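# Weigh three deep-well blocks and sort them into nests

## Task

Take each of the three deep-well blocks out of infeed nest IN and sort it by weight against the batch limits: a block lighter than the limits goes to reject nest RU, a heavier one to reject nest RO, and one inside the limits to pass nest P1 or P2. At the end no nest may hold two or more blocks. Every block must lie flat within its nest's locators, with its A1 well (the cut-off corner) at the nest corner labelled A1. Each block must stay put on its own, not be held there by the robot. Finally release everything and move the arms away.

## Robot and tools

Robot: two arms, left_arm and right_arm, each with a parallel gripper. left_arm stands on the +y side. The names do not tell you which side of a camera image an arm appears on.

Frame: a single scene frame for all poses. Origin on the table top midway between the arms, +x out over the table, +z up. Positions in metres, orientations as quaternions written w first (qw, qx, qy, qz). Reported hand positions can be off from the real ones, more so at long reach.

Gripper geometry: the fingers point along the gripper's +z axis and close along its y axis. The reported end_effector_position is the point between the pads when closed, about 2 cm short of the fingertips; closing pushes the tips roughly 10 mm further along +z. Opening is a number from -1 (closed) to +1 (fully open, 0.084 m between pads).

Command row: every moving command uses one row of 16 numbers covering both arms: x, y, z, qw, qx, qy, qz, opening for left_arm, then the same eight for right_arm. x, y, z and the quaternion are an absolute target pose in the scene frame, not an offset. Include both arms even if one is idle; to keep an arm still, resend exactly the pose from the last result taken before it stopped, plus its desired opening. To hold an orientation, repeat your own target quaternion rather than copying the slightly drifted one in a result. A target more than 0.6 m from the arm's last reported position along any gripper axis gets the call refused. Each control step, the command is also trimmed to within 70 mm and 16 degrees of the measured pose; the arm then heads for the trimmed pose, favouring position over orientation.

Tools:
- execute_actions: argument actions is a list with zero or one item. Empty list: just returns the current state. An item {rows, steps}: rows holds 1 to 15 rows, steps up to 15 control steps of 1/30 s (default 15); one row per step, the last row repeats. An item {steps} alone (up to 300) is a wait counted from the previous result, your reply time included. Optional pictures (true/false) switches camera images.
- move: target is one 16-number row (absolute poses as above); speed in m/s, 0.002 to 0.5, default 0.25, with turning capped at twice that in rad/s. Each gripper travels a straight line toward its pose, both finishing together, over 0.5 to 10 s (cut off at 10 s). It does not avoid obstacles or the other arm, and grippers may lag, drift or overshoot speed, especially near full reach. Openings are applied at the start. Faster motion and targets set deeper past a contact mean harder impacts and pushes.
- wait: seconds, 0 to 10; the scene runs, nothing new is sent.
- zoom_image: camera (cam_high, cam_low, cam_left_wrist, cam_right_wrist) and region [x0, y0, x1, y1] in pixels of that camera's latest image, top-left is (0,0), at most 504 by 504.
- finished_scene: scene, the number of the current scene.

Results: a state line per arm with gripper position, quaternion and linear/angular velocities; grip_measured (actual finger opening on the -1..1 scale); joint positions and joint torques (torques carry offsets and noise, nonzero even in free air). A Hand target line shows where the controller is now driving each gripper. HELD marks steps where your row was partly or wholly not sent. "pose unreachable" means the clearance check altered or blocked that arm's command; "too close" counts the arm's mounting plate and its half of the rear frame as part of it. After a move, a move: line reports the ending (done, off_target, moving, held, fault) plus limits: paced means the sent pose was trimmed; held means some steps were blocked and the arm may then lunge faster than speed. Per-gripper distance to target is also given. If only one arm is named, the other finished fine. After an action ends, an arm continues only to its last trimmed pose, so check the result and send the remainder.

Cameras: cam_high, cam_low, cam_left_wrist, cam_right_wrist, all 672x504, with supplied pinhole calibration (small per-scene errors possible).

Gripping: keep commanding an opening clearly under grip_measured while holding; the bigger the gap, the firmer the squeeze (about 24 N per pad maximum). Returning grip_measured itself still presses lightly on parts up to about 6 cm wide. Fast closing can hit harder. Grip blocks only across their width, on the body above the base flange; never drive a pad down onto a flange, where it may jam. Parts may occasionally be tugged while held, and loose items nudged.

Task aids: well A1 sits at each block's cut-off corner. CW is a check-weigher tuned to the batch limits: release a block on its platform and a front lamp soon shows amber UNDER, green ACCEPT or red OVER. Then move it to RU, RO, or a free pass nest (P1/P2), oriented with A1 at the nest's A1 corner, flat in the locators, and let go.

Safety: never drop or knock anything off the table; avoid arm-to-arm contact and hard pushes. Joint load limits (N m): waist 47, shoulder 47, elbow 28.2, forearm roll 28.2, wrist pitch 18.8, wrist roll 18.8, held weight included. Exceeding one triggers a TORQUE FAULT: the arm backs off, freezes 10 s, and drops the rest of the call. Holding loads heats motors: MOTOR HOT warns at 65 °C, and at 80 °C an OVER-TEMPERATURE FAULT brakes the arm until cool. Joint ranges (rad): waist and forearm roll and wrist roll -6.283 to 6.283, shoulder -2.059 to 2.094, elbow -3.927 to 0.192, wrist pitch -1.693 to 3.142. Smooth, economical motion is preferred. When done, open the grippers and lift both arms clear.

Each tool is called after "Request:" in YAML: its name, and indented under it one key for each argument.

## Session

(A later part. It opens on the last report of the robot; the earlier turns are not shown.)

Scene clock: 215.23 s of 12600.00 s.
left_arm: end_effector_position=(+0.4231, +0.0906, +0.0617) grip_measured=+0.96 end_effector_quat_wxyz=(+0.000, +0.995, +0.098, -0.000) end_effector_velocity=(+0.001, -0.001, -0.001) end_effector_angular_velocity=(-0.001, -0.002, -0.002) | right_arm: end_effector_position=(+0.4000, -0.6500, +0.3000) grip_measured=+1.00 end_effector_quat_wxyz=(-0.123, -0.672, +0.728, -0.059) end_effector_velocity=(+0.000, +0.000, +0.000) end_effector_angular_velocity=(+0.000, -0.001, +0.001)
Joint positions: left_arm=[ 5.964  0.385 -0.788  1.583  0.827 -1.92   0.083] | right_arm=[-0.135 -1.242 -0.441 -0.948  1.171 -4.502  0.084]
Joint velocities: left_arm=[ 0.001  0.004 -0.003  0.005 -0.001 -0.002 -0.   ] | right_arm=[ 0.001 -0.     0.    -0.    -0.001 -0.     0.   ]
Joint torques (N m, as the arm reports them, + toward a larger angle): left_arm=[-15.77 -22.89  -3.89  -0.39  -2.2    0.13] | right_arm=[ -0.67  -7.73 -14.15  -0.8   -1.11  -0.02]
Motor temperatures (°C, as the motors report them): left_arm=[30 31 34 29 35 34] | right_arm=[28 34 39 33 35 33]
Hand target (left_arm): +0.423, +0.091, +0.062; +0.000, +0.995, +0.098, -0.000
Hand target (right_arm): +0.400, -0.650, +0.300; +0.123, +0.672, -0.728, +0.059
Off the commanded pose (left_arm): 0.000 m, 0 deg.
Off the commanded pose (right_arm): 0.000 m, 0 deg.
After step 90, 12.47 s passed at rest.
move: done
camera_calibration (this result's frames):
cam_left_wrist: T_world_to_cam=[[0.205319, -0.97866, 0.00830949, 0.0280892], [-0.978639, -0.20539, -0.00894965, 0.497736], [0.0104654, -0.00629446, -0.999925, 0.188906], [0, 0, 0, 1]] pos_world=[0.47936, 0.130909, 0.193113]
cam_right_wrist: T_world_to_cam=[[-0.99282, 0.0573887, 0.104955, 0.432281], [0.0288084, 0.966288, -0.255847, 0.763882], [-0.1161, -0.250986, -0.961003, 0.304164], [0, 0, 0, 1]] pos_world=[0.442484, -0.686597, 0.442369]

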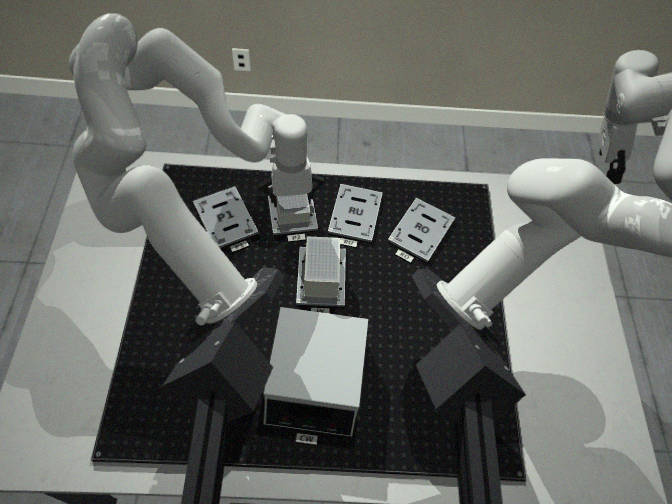

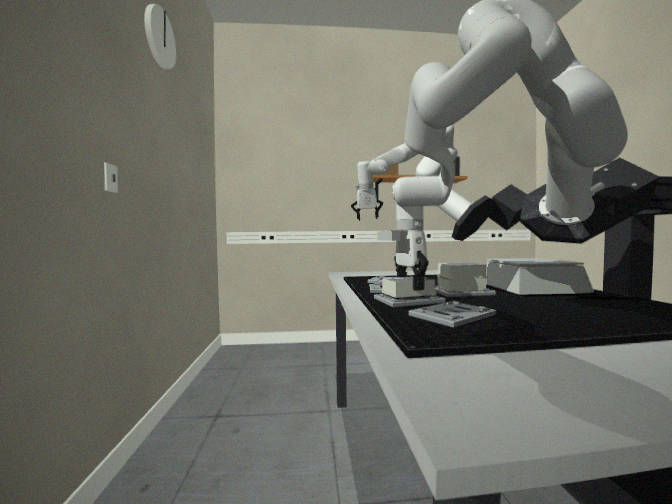

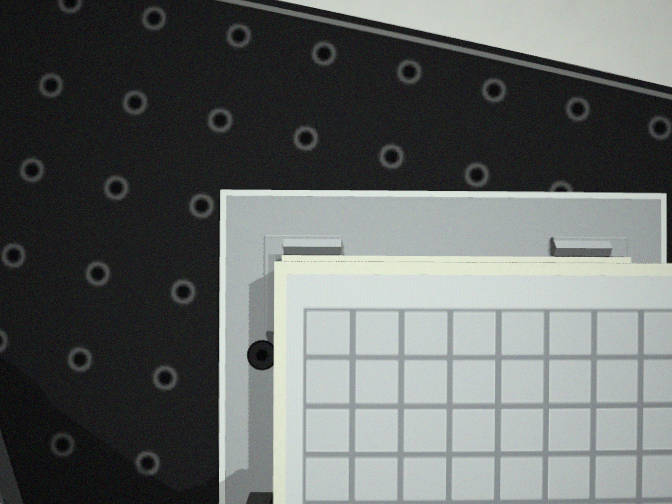

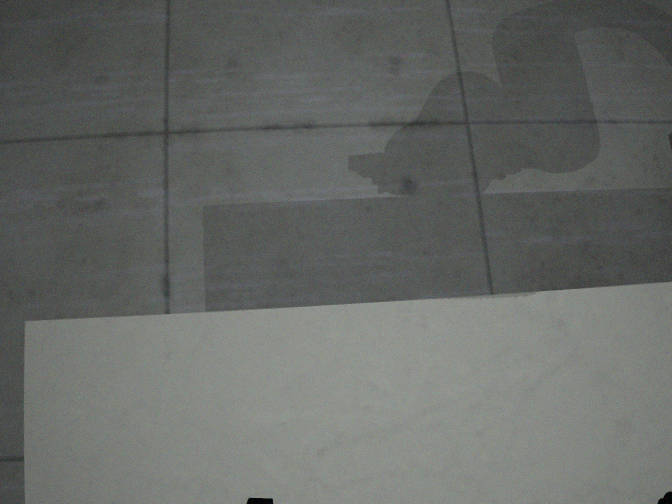

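Request:
move:
  target: [0.4227,0.0906,0.0528,0,0.9951,0.0984,0,0, 0.4,-0.65,0.3,0.123,0.672,-0.728,0.059,1]
  speed: 0.005

Request:
move:
  target: [0.4227,0.0906,0.0528,0,0.9951,0.0984,0,1, 0.4,-0.65,0.3,0.123,0.672,-0.728,0.059,1]

Request:
move:
  target: [0.4227,0.0906,0.11,0,0.9951,0.0984,0,1, 0.4,-0.65,0.3,0.123,0.672,-0.728,0.059,1]
  speed: 0.03

Request:
move:
  target: [0.18,-0.0002,0.24,0,1,0.0075,0,1, 0.4,-0.65,0.3,0.123,0.672,-0.728,0.059,1]
  speed: 0.12

Request:
move:
  target: [0.2128,-0.0002,0.135,0,1,0.0075,0,1, 0.4,-0.65,0.3,0.123,0.672,-0.728,0.059,1]
  speed: 0.08

Request:
move:
  target: [0.2128,-0.0002,0.121,0,1,0.0075,0,1, 0.4,-0.65,0.3,0.123,0.672,-0.728,0.059,1]
  speed: 0.015

Request:
zoom_image:
  camera: "cam_left_wrist"
  region: [230,404,672,504]

Scene clock: 238.80 s of 12600.00 s.
left_arm: end_effector_position=(+0.4227, +0.0906, +0.0529) grip_measured=+0.96 end_effector_quat_wxyz=(+0.000, +0.995, +0.098, -0.000) end_effector_velocity=(-0.000, -0.000, -0.001) end_effector_angular_velocity=(+0.001, -0.000, -0.001) | right_arm: end_effector_position=(+0.4000, -0.6500, +0.3000) grip_measured=+1.00 end_effector_quat_wxyz=(-0.123, -0.672, +0.728, -0.059) end_effector_velocity=(+0.000, +0.000, +0.000) end_effector_angular_velocity=(+0.001, -0.001, -0.003)
Joint positions: left_arm=[ 5.981  0.407 -0.802  1.608  0.821 -1.932  0.083] | right_arm=[-0.135 -1.242 -0.441 -0.948  1.171 -4.502  0.084]
Joint velocities: left_arm=[ 0.002  0.003 -0.002  0.003  0.    -0.001  0.   ] | right_arm=[-0.001  0.    -0.     0.001 -0.001  0.002 -0.   ]
Joint torques (N m, as the arm reports them, + toward a larger angle): left_arm=[-15.86 -23.27  -3.55  -0.5   -2.24  -0.01] | right_arm=[ -0.69  -8.08 -13.74  -1.26  -0.84  -0.37]
Motor temperatures (°C, as the motors report them): left_arm=[30 31 33 29 35 34] | right_arm=[28 34 39 33 35 33]
Hand target (left_arm): +0.423, +0.091, +0.053; +0.000, +0.995, +0.098, -0.000
Hand target (right_arm): +0.400, -0.650, +0.300; +0.123, +0.672, -0.728, +0.059
Off the commanded pose (left_arm): 0.000 m, 0 deg.
Off the commanded pose (right_arm): 0.000 m, 0 deg.
After step 90, 18.60 s passed at rest.
move: done
camera_calibration (this result's frames):
cam_left_wrist: T_world_to_cam=[[0.205318, -0.978661, 0.00820143, 0.0281869], [-0.978638, -0.20539, -0.00906978, 0.497299], [0.0105607, -0.00616404, -0.999925, 0.180088], [0, 0, 0, 1]] pos_world=[0.478986, 0.130835, 0.184354]
cam_right_wrist: T_world_to_cam=[[-0.99282, 0.0573891, 0.104955, 0.432281], [0.0288088, 0.966288, -0.255847, 0.763882], [-0.1161, -0.250986, -0.961003, 0.304164], [0, 0, 0, 1]] pos_world=[0.442484, -0.686597, 0.442369]

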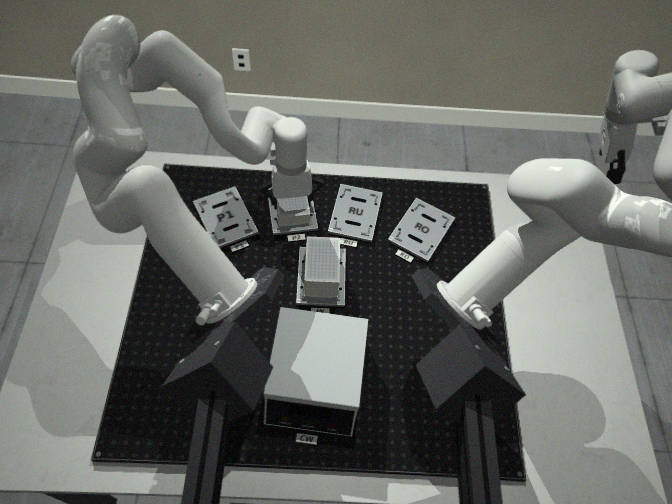

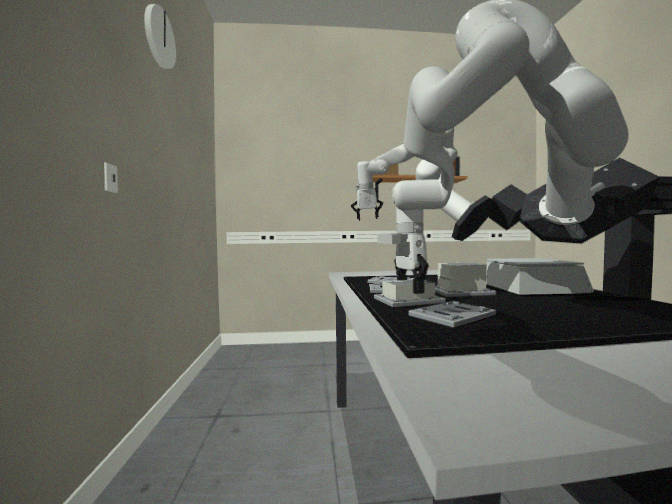

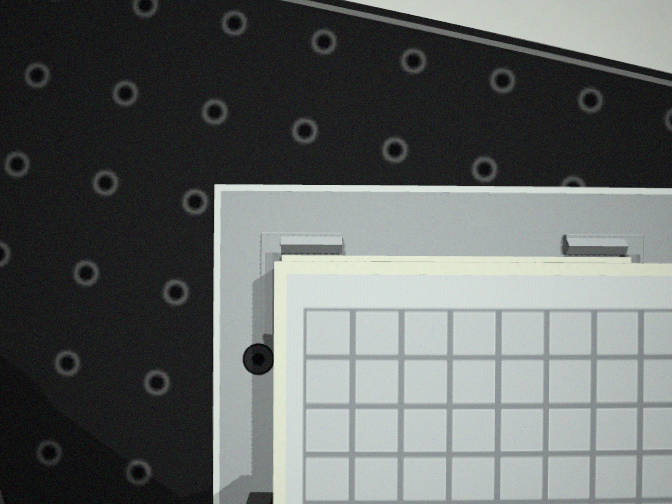

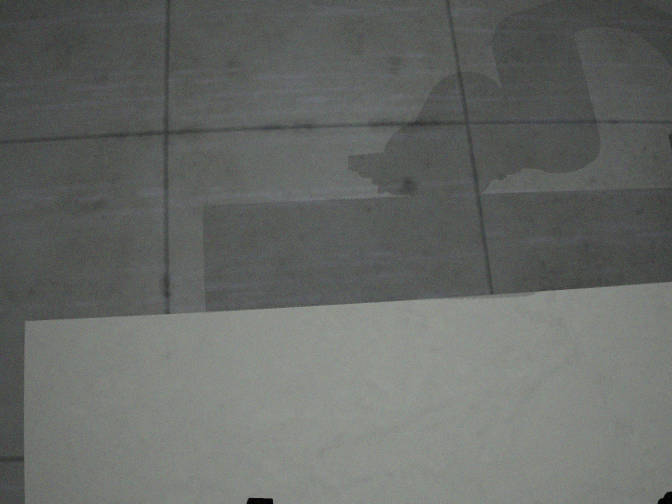

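Scene clock: 239.50 s of 12600.00 s.
left_arm: end_effector_position=(+0.4227, +0.0906, +0.0528) grip_measured=+1.00 end_effector_quat_wxyz=(+0.000, +0.995, +0.098, +0.000) end_effector_velocity=(+0.000, -0.000, +0.000) end_effector_angular_velocity=(+0.000, -0.001, +0.000) | right_arm: end_effector_position=(+0.4000, -0.6500, +0.3000) grip_measured=+1.00 end_effector_quat_wxyz=(-0.123, -0.672, +0.728, -0.059) end_effector_velocity=(-0.000, -0.000, -0.000) end_effector_angular_velocity=(-0.001, +0.002, -0.001)
Joint positions: left_arm=[ 5.981  0.408 -0.802  1.608  0.821 -1.932  0.084] | right_arm=[-0.135 -1.242 -0.441 -0.948  1.171 -4.502  0.084]
Joint velocities: left_arm=[-0.001  0.     0.     0.     0.001 -0.001  0.   ] | right_arm=[-0.001  0.     0.    -0.     0.001  0.     0.   ]
Joint torques (N m, as the arm reports them, + toward a larger angle): left_arm=[-15.07 -22.55  -3.55  -0.33  -2.09   0.  ] | right_arm=[ -0.63  -7.69 -13.36  -1.21  -1.01  -0.44]
Motor temperatures (°C, as the motors report them): left_arm=[30 31 33 29 35 34] | right_arm=[28 34 39 33 35 33]
Hand target (left_arm): +0.423, +0.091, +0.053; +0.000, +0.995, +0.098, -0.000
Hand target (right_arm): +0.400, -0.650, +0.300; +0.123, +0.672, -0.728, +0.059
Off the commanded pose (left_arm): 0.000 m, 0 deg.
Off the commanded pose (right_arm): 0.000 m, 0 deg.
move: done
camera_calibration (this result's frames):
cam_left_wrist: T_world_to_cam=[[0.205275, -0.97867, 0.00821486, 0.0282079], [-0.978647, -0.205347, -0.00910055, 0.497278], [0.0105933, -0.00617133, -0.999925, 0.179985], [0, 0, 0, 1]] pos_world=[0.478963, 0.130831, 0.184265]
cam_right_wrist: T_world_to_cam=[[-0.99282, 0.0573886, 0.104955, 0.432281], [0.0288083, 0.966288, -0.255846, 0.763882], [-0.1161, -0.250986, -0.961003, 0.304164], [0, 0, 0, 1]] pos_world=[0.442484, -0.686597, 0.442369]

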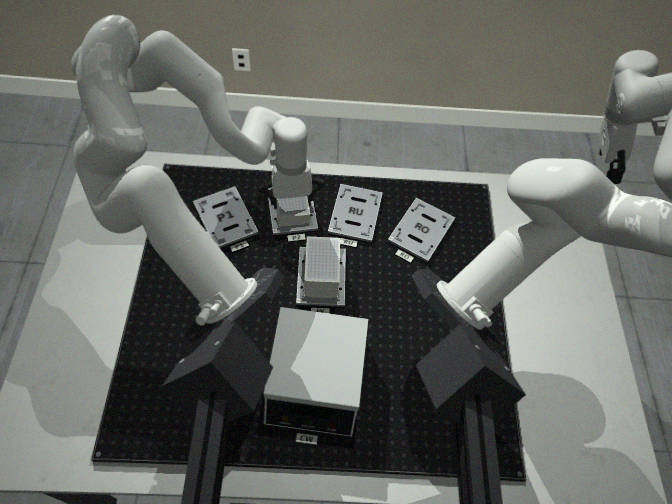

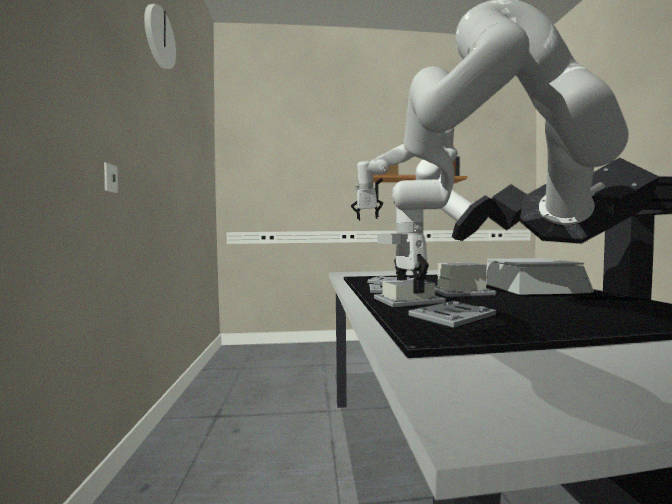

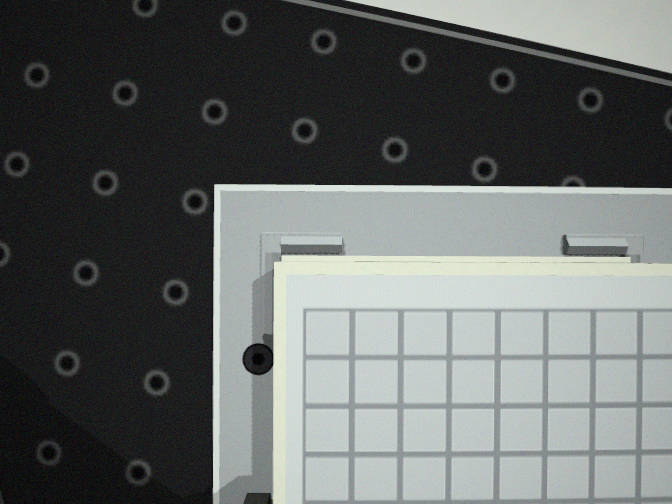

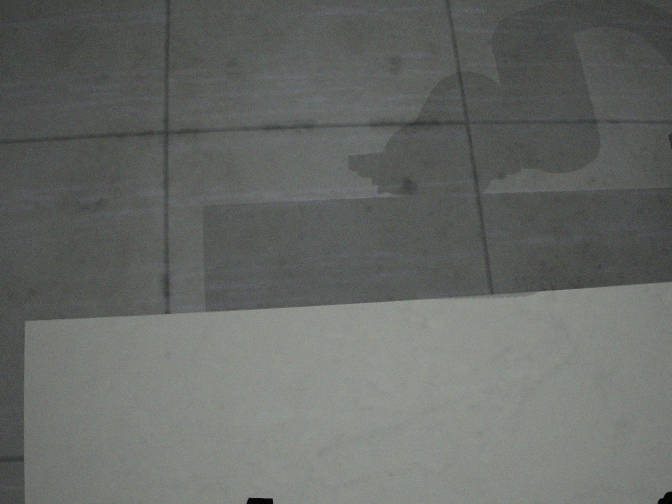

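Scene clock: 241.77 s of 12600.00 s.
left_arm: end_effector_position=(+0.4227, +0.0908, +0.1098) grip_measured=+1.00 end_effector_quat_wxyz=(-0.000, +0.995, +0.098, +0.000) end_effector_velocity=(-0.001, +0.000, +0.001) end_effector_angular_velocity=(+0.001, +0.001, -0.001) | right_arm: end_effector_position=(+0.4000, -0.6500, +0.3000) grip_measured=+1.00 end_effector_quat_wxyz=(-0.123, -0.672, +0.728, -0.059) end_effector_velocity=(-0.000, +0.000, -0.000) end_effector_angular_velocity=(-0.000, +0.001, +0.001)
Joint positions: left_arm=[ 5.861  0.266 -0.719  1.448  0.873 -1.857  0.084] | right_arm=[-0.135 -1.242 -0.441 -0.948  1.171 -4.502  0.084]
Joint velocities: left_arm=[-0.003 -0.004  0.002 -0.006  0.003  0.003  0.   ] | right_arm=[ 0.001 -0.     0.    -0.001  0.001 -0.001 -0.   ]
Joint torques (N m, as the arm reports them, + toward a larger angle): left_arm=[-14.67 -20.95  -5.77  -0.39  -2.18   0.08] | right_arm=[  0.14  -7.23 -13.8   -0.9   -1.31  -0.31]
Motor temperatures (°C, as the motors report them): left_arm=[30 31 33 29 35 34] | right_arm=[28 34 39 33 35 33]
Hand target (left_arm): +0.423, +0.091, +0.110; -0.000, +0.995, +0.098, +0.000
Hand target (right_arm): +0.400, -0.650, +0.300; +0.123, +0.672, -0.728, +0.059
Off the commanded pose (left_arm): 0.000 m, 0 deg.
Off the commanded pose (right_arm): 0.000 m, 0 deg.
move: done
camera_calibration (this result's frames):
cam_left_wrist: T_world_to_cam=[[0.205289, -0.97867, 0.00782431, 0.027961], [-0.978643, -0.205357, -0.00926148, 0.497796], [0.0106707, -0.00575593, -0.999926, 0.236856], [0, 0, 0, 1]] pos_world=[0.478897, 0.130954, 0.24123]
cam_right_wrist: T_world_to_cam=[[-0.99282, 0.0573887, 0.104955, 0.43228], [0.0288083, 0.966288, -0.255847, 0.763882], [-0.1161, -0.250986, -0.961003, 0.304164], [0, 0, 0, 1]] pos_world=[0.442484, -0.686597, 0.442369]

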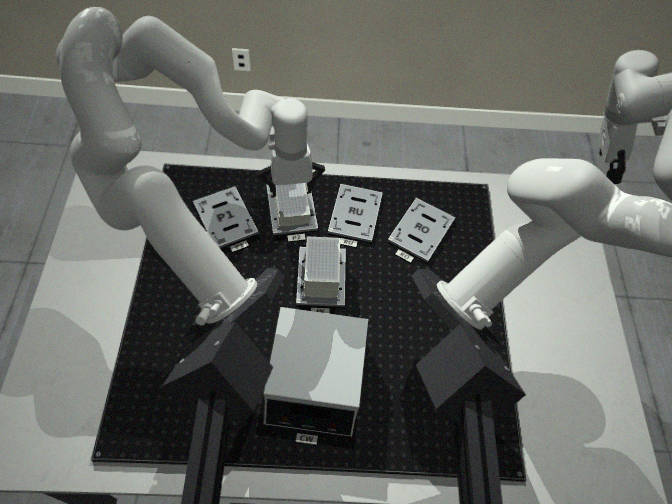

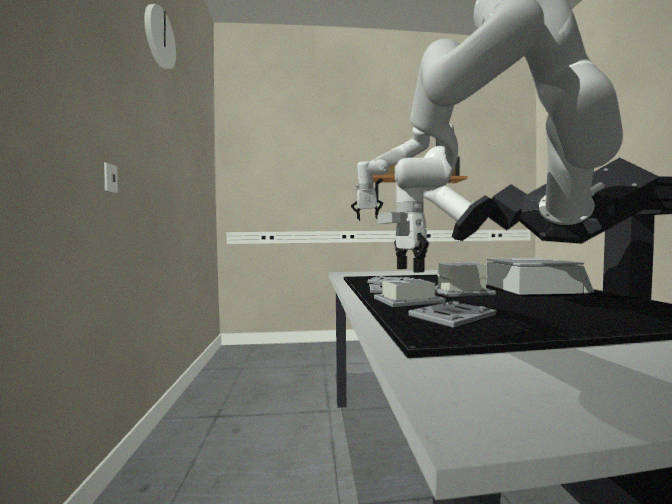

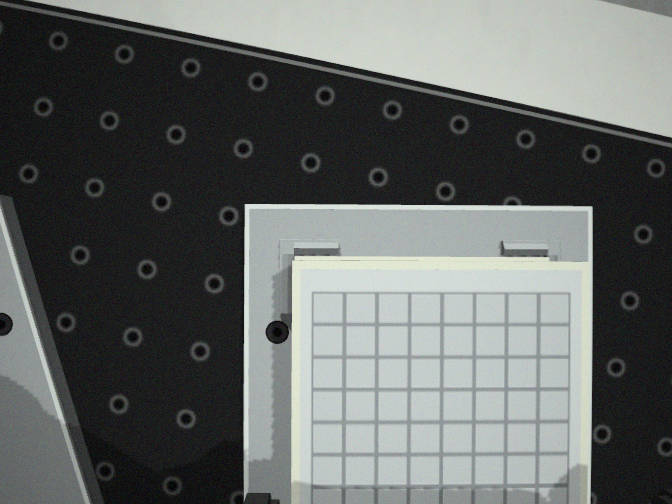

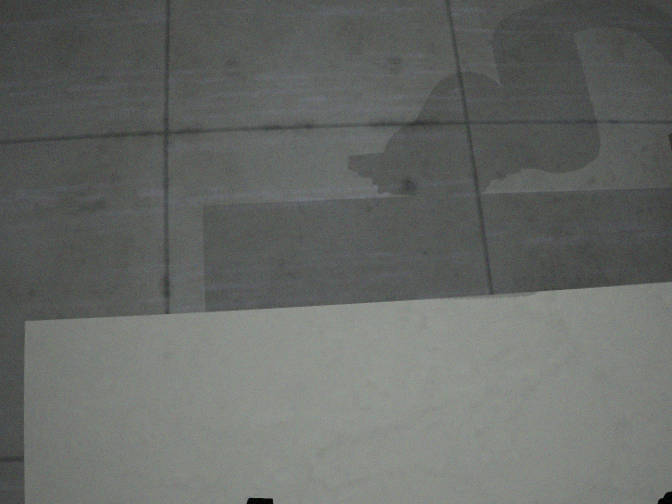

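Scene clock: 244.70 s of 12600.00 s.
left_arm: end_effector_position=(+0.1803, +0.0009, +0.2394) grip_measured=+1.00 end_effector_quat_wxyz=(-0.000, +1.000, +0.008, +0.001) end_effector_velocity=(-0.001, +0.000, +0.001) end_effector_angular_velocity=(+0.003, +0.000, -0.001) | right_arm: end_effector_position=(+0.4000, -0.6500, +0.3000) grip_measured=+1.00 end_effector_quat_wxyz=(-0.123, -0.672, +0.728, -0.059) end_effector_velocity=(-0.001, -0.000, -0.000) end_effector_angular_velocity=(-0.000, +0.003, -0.002)
Joint positions: left_arm=[ 5.058  0.432 -0.526  0.964  0.956 -2.164  0.084] | right_arm=[-0.135 -1.242 -0.441 -0.948  1.171 -4.502  0.084]
Joint velocities: left_arm=[-0.005  0.003 -0.001 -0.007  0.002  0.001 -0.   ] | right_arm=[-0.001 -0.     0.     0.001  0.003 -0.     0.   ]
Joint torques (N m, as the arm reports them, + toward a larger angle): left_arm=[-12.37 -16.77 -13.02  -0.39  -2.08   0.03] | right_arm=[ -1.27  -8.21 -13.72  -0.84  -0.76  -0.05]
Motor temperatures (°C, as the motors report them): left_arm=[30 31 34 29 35 34] | right_arm=[28 34 39 33 35 33]
Hand target (left_arm): +0.180, +0.001, +0.240; -0.000, +1.000, +0.008, +0.001
Hand target (right_arm): +0.400, -0.650, +0.300; +0.123, +0.672, -0.728, +0.059
Off the commanded pose (left_arm): 0.001 m, 0 deg.
Off the commanded pose (right_arm): 0.000 m, 0 deg.
move: done
camera_calibration (this result's frames):
cam_left_wrist: T_world_to_cam=[[0.0253031, -0.999647, 0.00805658, 0.0212062], [-0.999625, -0.0253851, -0.010243, 0.247209], [0.0104439, -0.00779438, -0.999915, 0.368586], [0, 0, 0, 1]] pos_world=[0.24273, 0.0303471, 0.370916]
cam_right_wrist: T_world_to_cam=[[-0.99282, 0.0573888, 0.104955, 0.432281], [0.0288085, 0.966288, -0.255846, 0.763882], [-0.1161, -0.250986, -0.961003, 0.304164], [0, 0, 0, 1]] pos_world=[0.442484, -0.686597, 0.442369]

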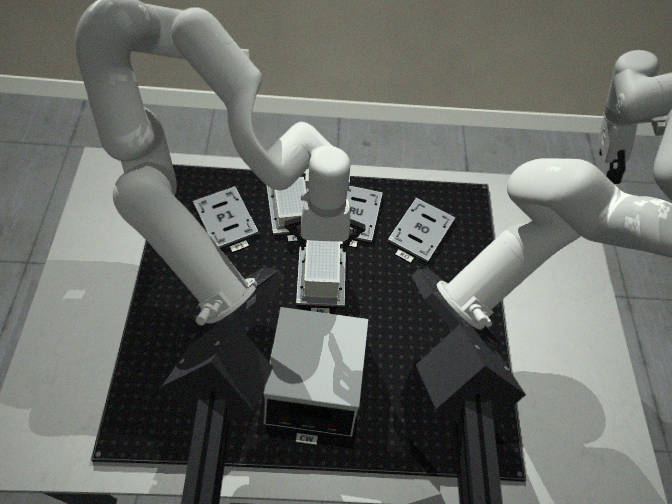

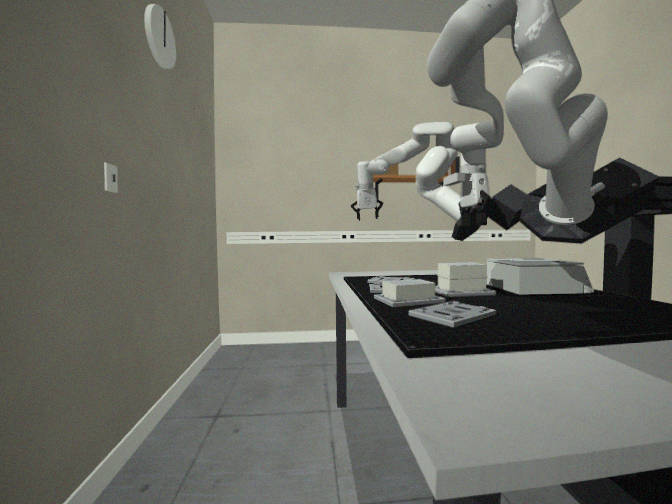

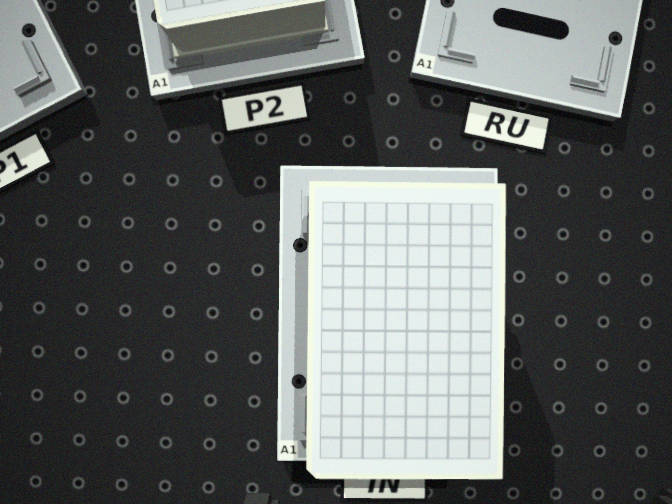

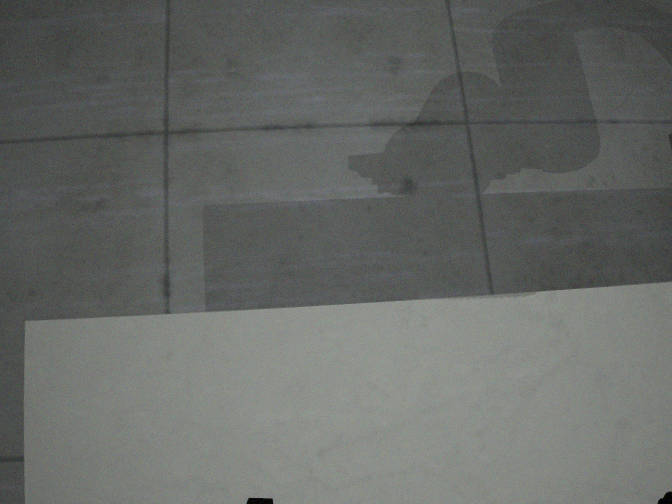

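Scene clock: 246.53 s of 12600.00 s.
left_arm: end_effector_position=(+0.2126, -0.0005, +0.1355) grip_measured=+1.00 end_effector_quat_wxyz=(+0.000, +1.000, +0.007, -0.000) end_effector_velocity=(+0.000, -0.001, -0.001) end_effector_angular_velocity=(-0.001, -0.003, -0.002) | right_arm: end_effector_position=(+0.4000, -0.6500, +0.3000) grip_measured=+1.00 end_effector_quat_wxyz=(-0.123, -0.672, +0.728, -0.059) end_effector_velocity=(+0.000, -0.000, +0.000) end_effector_angular_velocity=(-0.001, -0.000, +0.001)
Joint positions: left_arm=[ 5.424  0.631 -0.599  1.412  0.897 -2.3    0.084] | right_arm=[-0.135 -1.242 -0.441 -0.948  1.171 -4.502  0.084]
Joint velocities: left_arm=[ 0.003  0.004 -0.002  0.008  0.001 -0.003 -0.   ] | right_arm=[ 0.001 -0.     0.    -0.001  0.     0.     0.   ]
Joint torques (N m, as the arm reports them, + toward a larger angle): left_arm=[-14.28 -19.16  -6.35  -0.54  -2.13   0.02] | right_arm=[ -0.98  -8.08 -13.7   -0.86  -1.22  -0.1 ]
Motor temperatures (°C, as the motors report them): left_arm=[30 31 34 29 35 34] | right_arm=[28 34 39 33 35 33]
Hand target (left_arm): +0.213, -0.000, +0.135; +0.000, +1.000, +0.007, -0.000
Hand target (right_arm): +0.400, -0.650, +0.300; +0.123, +0.672, -0.728, +0.059
Off the commanded pose (left_arm): 0.001 m, 0 deg.
Off the commanded pose (right_arm): 0.000 m, 0 deg.
move: done
camera_calibration (this result's frames):
cam_left_wrist: T_world_to_cam=[[0.0242524, -0.999666, 0.0089403, 0.0198738], [-0.999669, -0.0243278, -0.00842149, 0.278207], [0.00863617, -0.0087331, -0.999925, 0.264721], [0, 0, 0, 1]] pos_world=[0.275347, 0.0289471, 0.266866]
cam_right_wrist: T_world_to_cam=[[-0.99282, 0.0573887, 0.104955, 0.432281], [0.0288084, 0.966288, -0.255847, 0.763882], [-0.1161, -0.250986, -0.961003, 0.304164], [0, 0, 0, 1]] pos_world=[0.442484, -0.686597, 0.442369]

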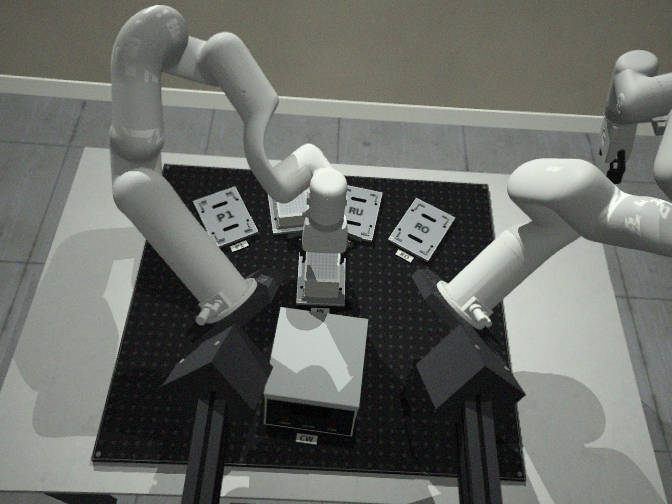

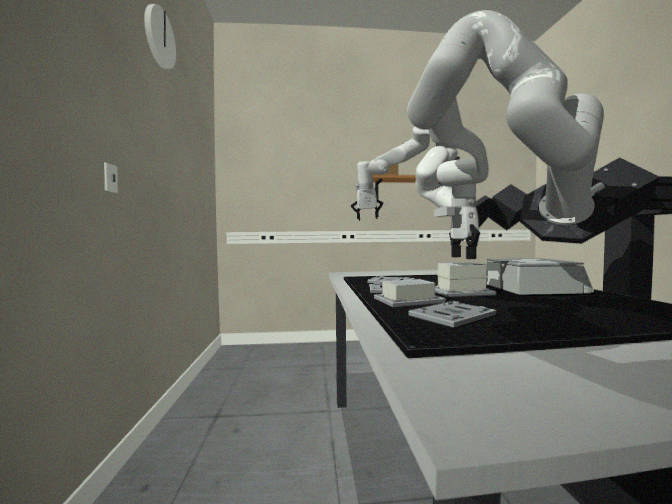

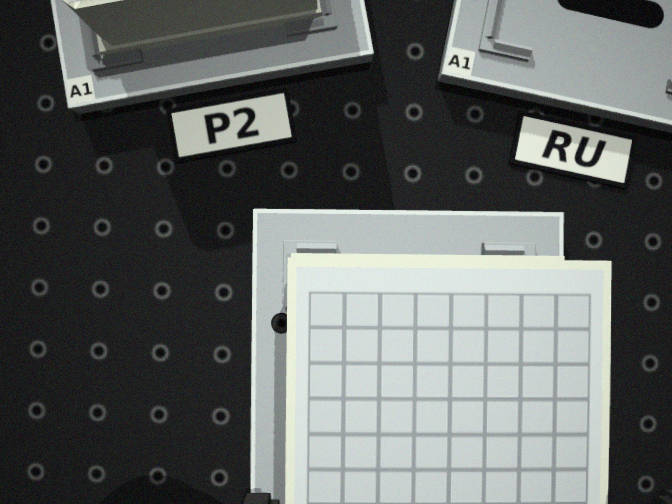

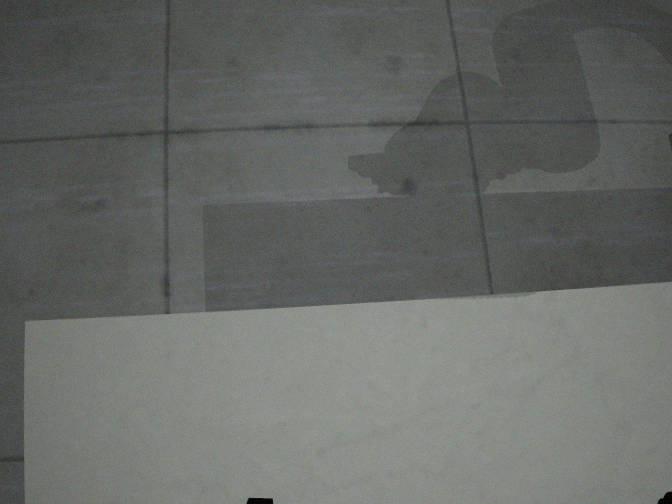

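Scene clock: 247.80 s of 12600.00 s.
left_arm: end_effector_position=(+0.2128, -0.0002, +0.1212) grip_measured=+1.00 end_effector_quat_wxyz=(+0.000, +1.000, +0.007, -0.000) end_effector_velocity=(+0.000, -0.000, -0.001) end_effector_angular_velocity=(-0.000, -0.001, +0.002) | right_arm: end_effector_position=(+0.4000, -0.6500, +0.3000) grip_measured=+1.00 end_effector_quat_wxyz=(-0.123, -0.672, +0.728, -0.059) end_effector_velocity=(-0.000, +0.000, -0.000) end_effector_angular_velocity=(+0.000, +0.001, -0.000)
Joint positions: left_arm=[ 5.465  0.666 -0.615  1.469  0.897 -2.326  0.084] | right_arm=[-0.135 -1.242 -0.441 -0.948  1.171 -4.502  0.084]
Joint velocities: left_arm=[ 0.004  0.004 -0.002  0.006  0.    -0.004 -0.   ] | right_arm=[-0.     0.    -0.     0.001  0.001 -0.001 -0.   ]
Joint torques (N m, as the arm reports them, + toward a larger angle): left_arm=[-14.88 -19.21  -5.29  -0.29  -2.12   0.09] | right_arm=[ -0.92  -7.59 -13.68  -0.95  -1.05  -0.23]
Motor temperatures (°C, as the motors report them): left_arm=[30 31 34 29 35 34] | right_arm=[28 34 39 33 35 33]
Hand target (left_arm): +0.213, -0.000, +0.121; +0.000, +1.000, +0.007, -0.000
Hand target (right_arm): +0.400, -0.650, +0.300; +0.123, +0.672, -0.728, +0.059
Off the commanded pose (left_arm): 0.000 m, 0 deg.
Off the commanded pose (right_arm): 0.000 m, 0 deg.
move: done
camera_calibration (this result's frames):
cam_left_wrist: T_world_to_cam=[[0.0246056, -0.999663, 0.00825111, 0.0202907], [-0.999655, -0.0246794, -0.00895996, 0.278305], [0.00916058, -0.0080278, -0.999926, 0.250305], [0, 0, 0, 1]] pos_world=[0.275417, 0.0291616, 0.252612]
cam_right_wrist: T_world_to_cam=[[-0.99282, 0.0573887, 0.104955, 0.432281], [0.0288084, 0.966288, -0.255847, 0.763882], [-0.1161, -0.250986, -0.961003, 0.304164], [0, 0, 0, 1]] pos_world=[0.442484, -0.686597, 0.442369]

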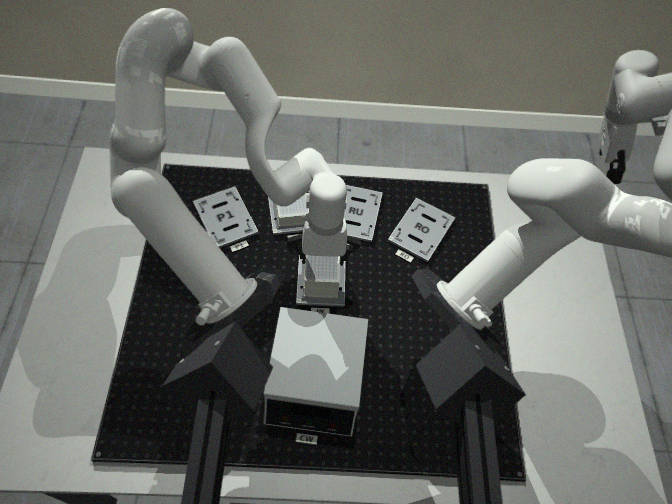

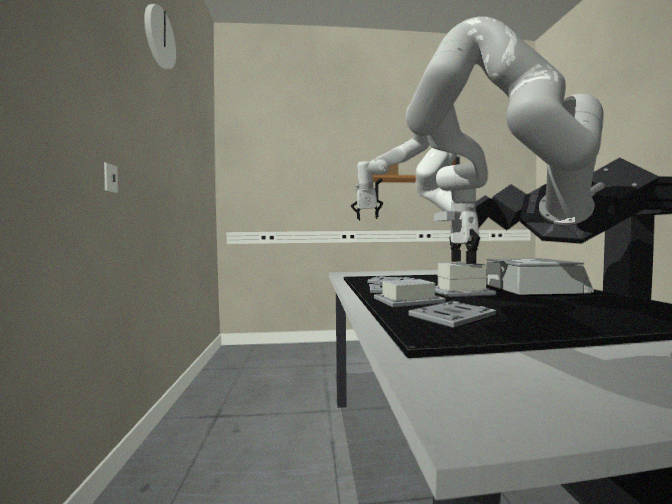

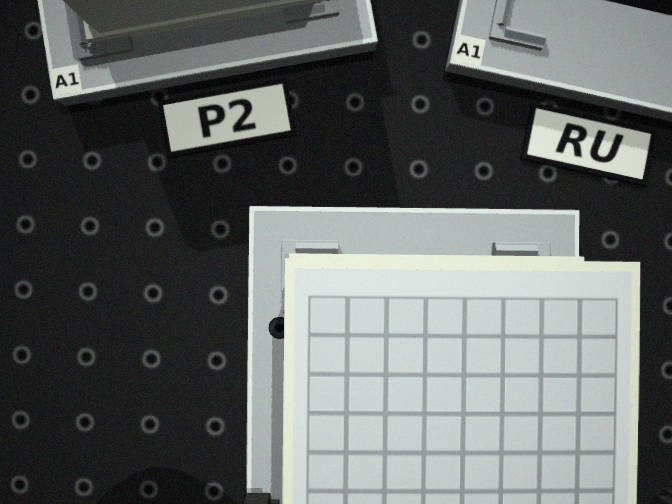

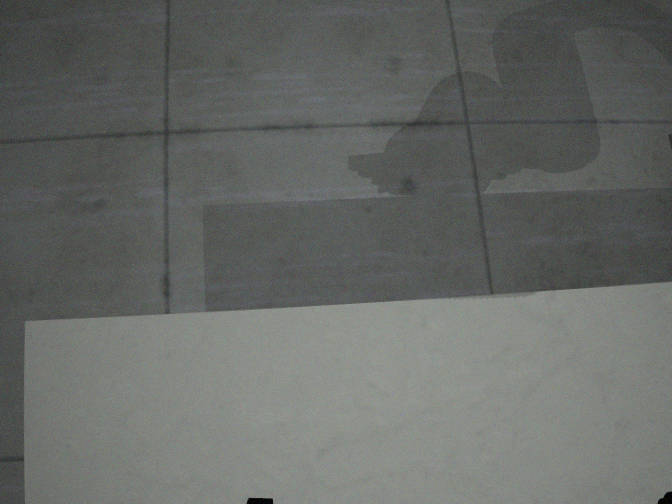

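Region (230, 404, 672, 504) of cam_left_wrist's 672x504 image, scaled by 1.140, with more detail than that image has; it fills the top 114 rows of this view, and the rest is white.

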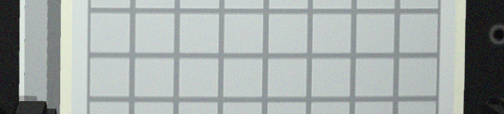

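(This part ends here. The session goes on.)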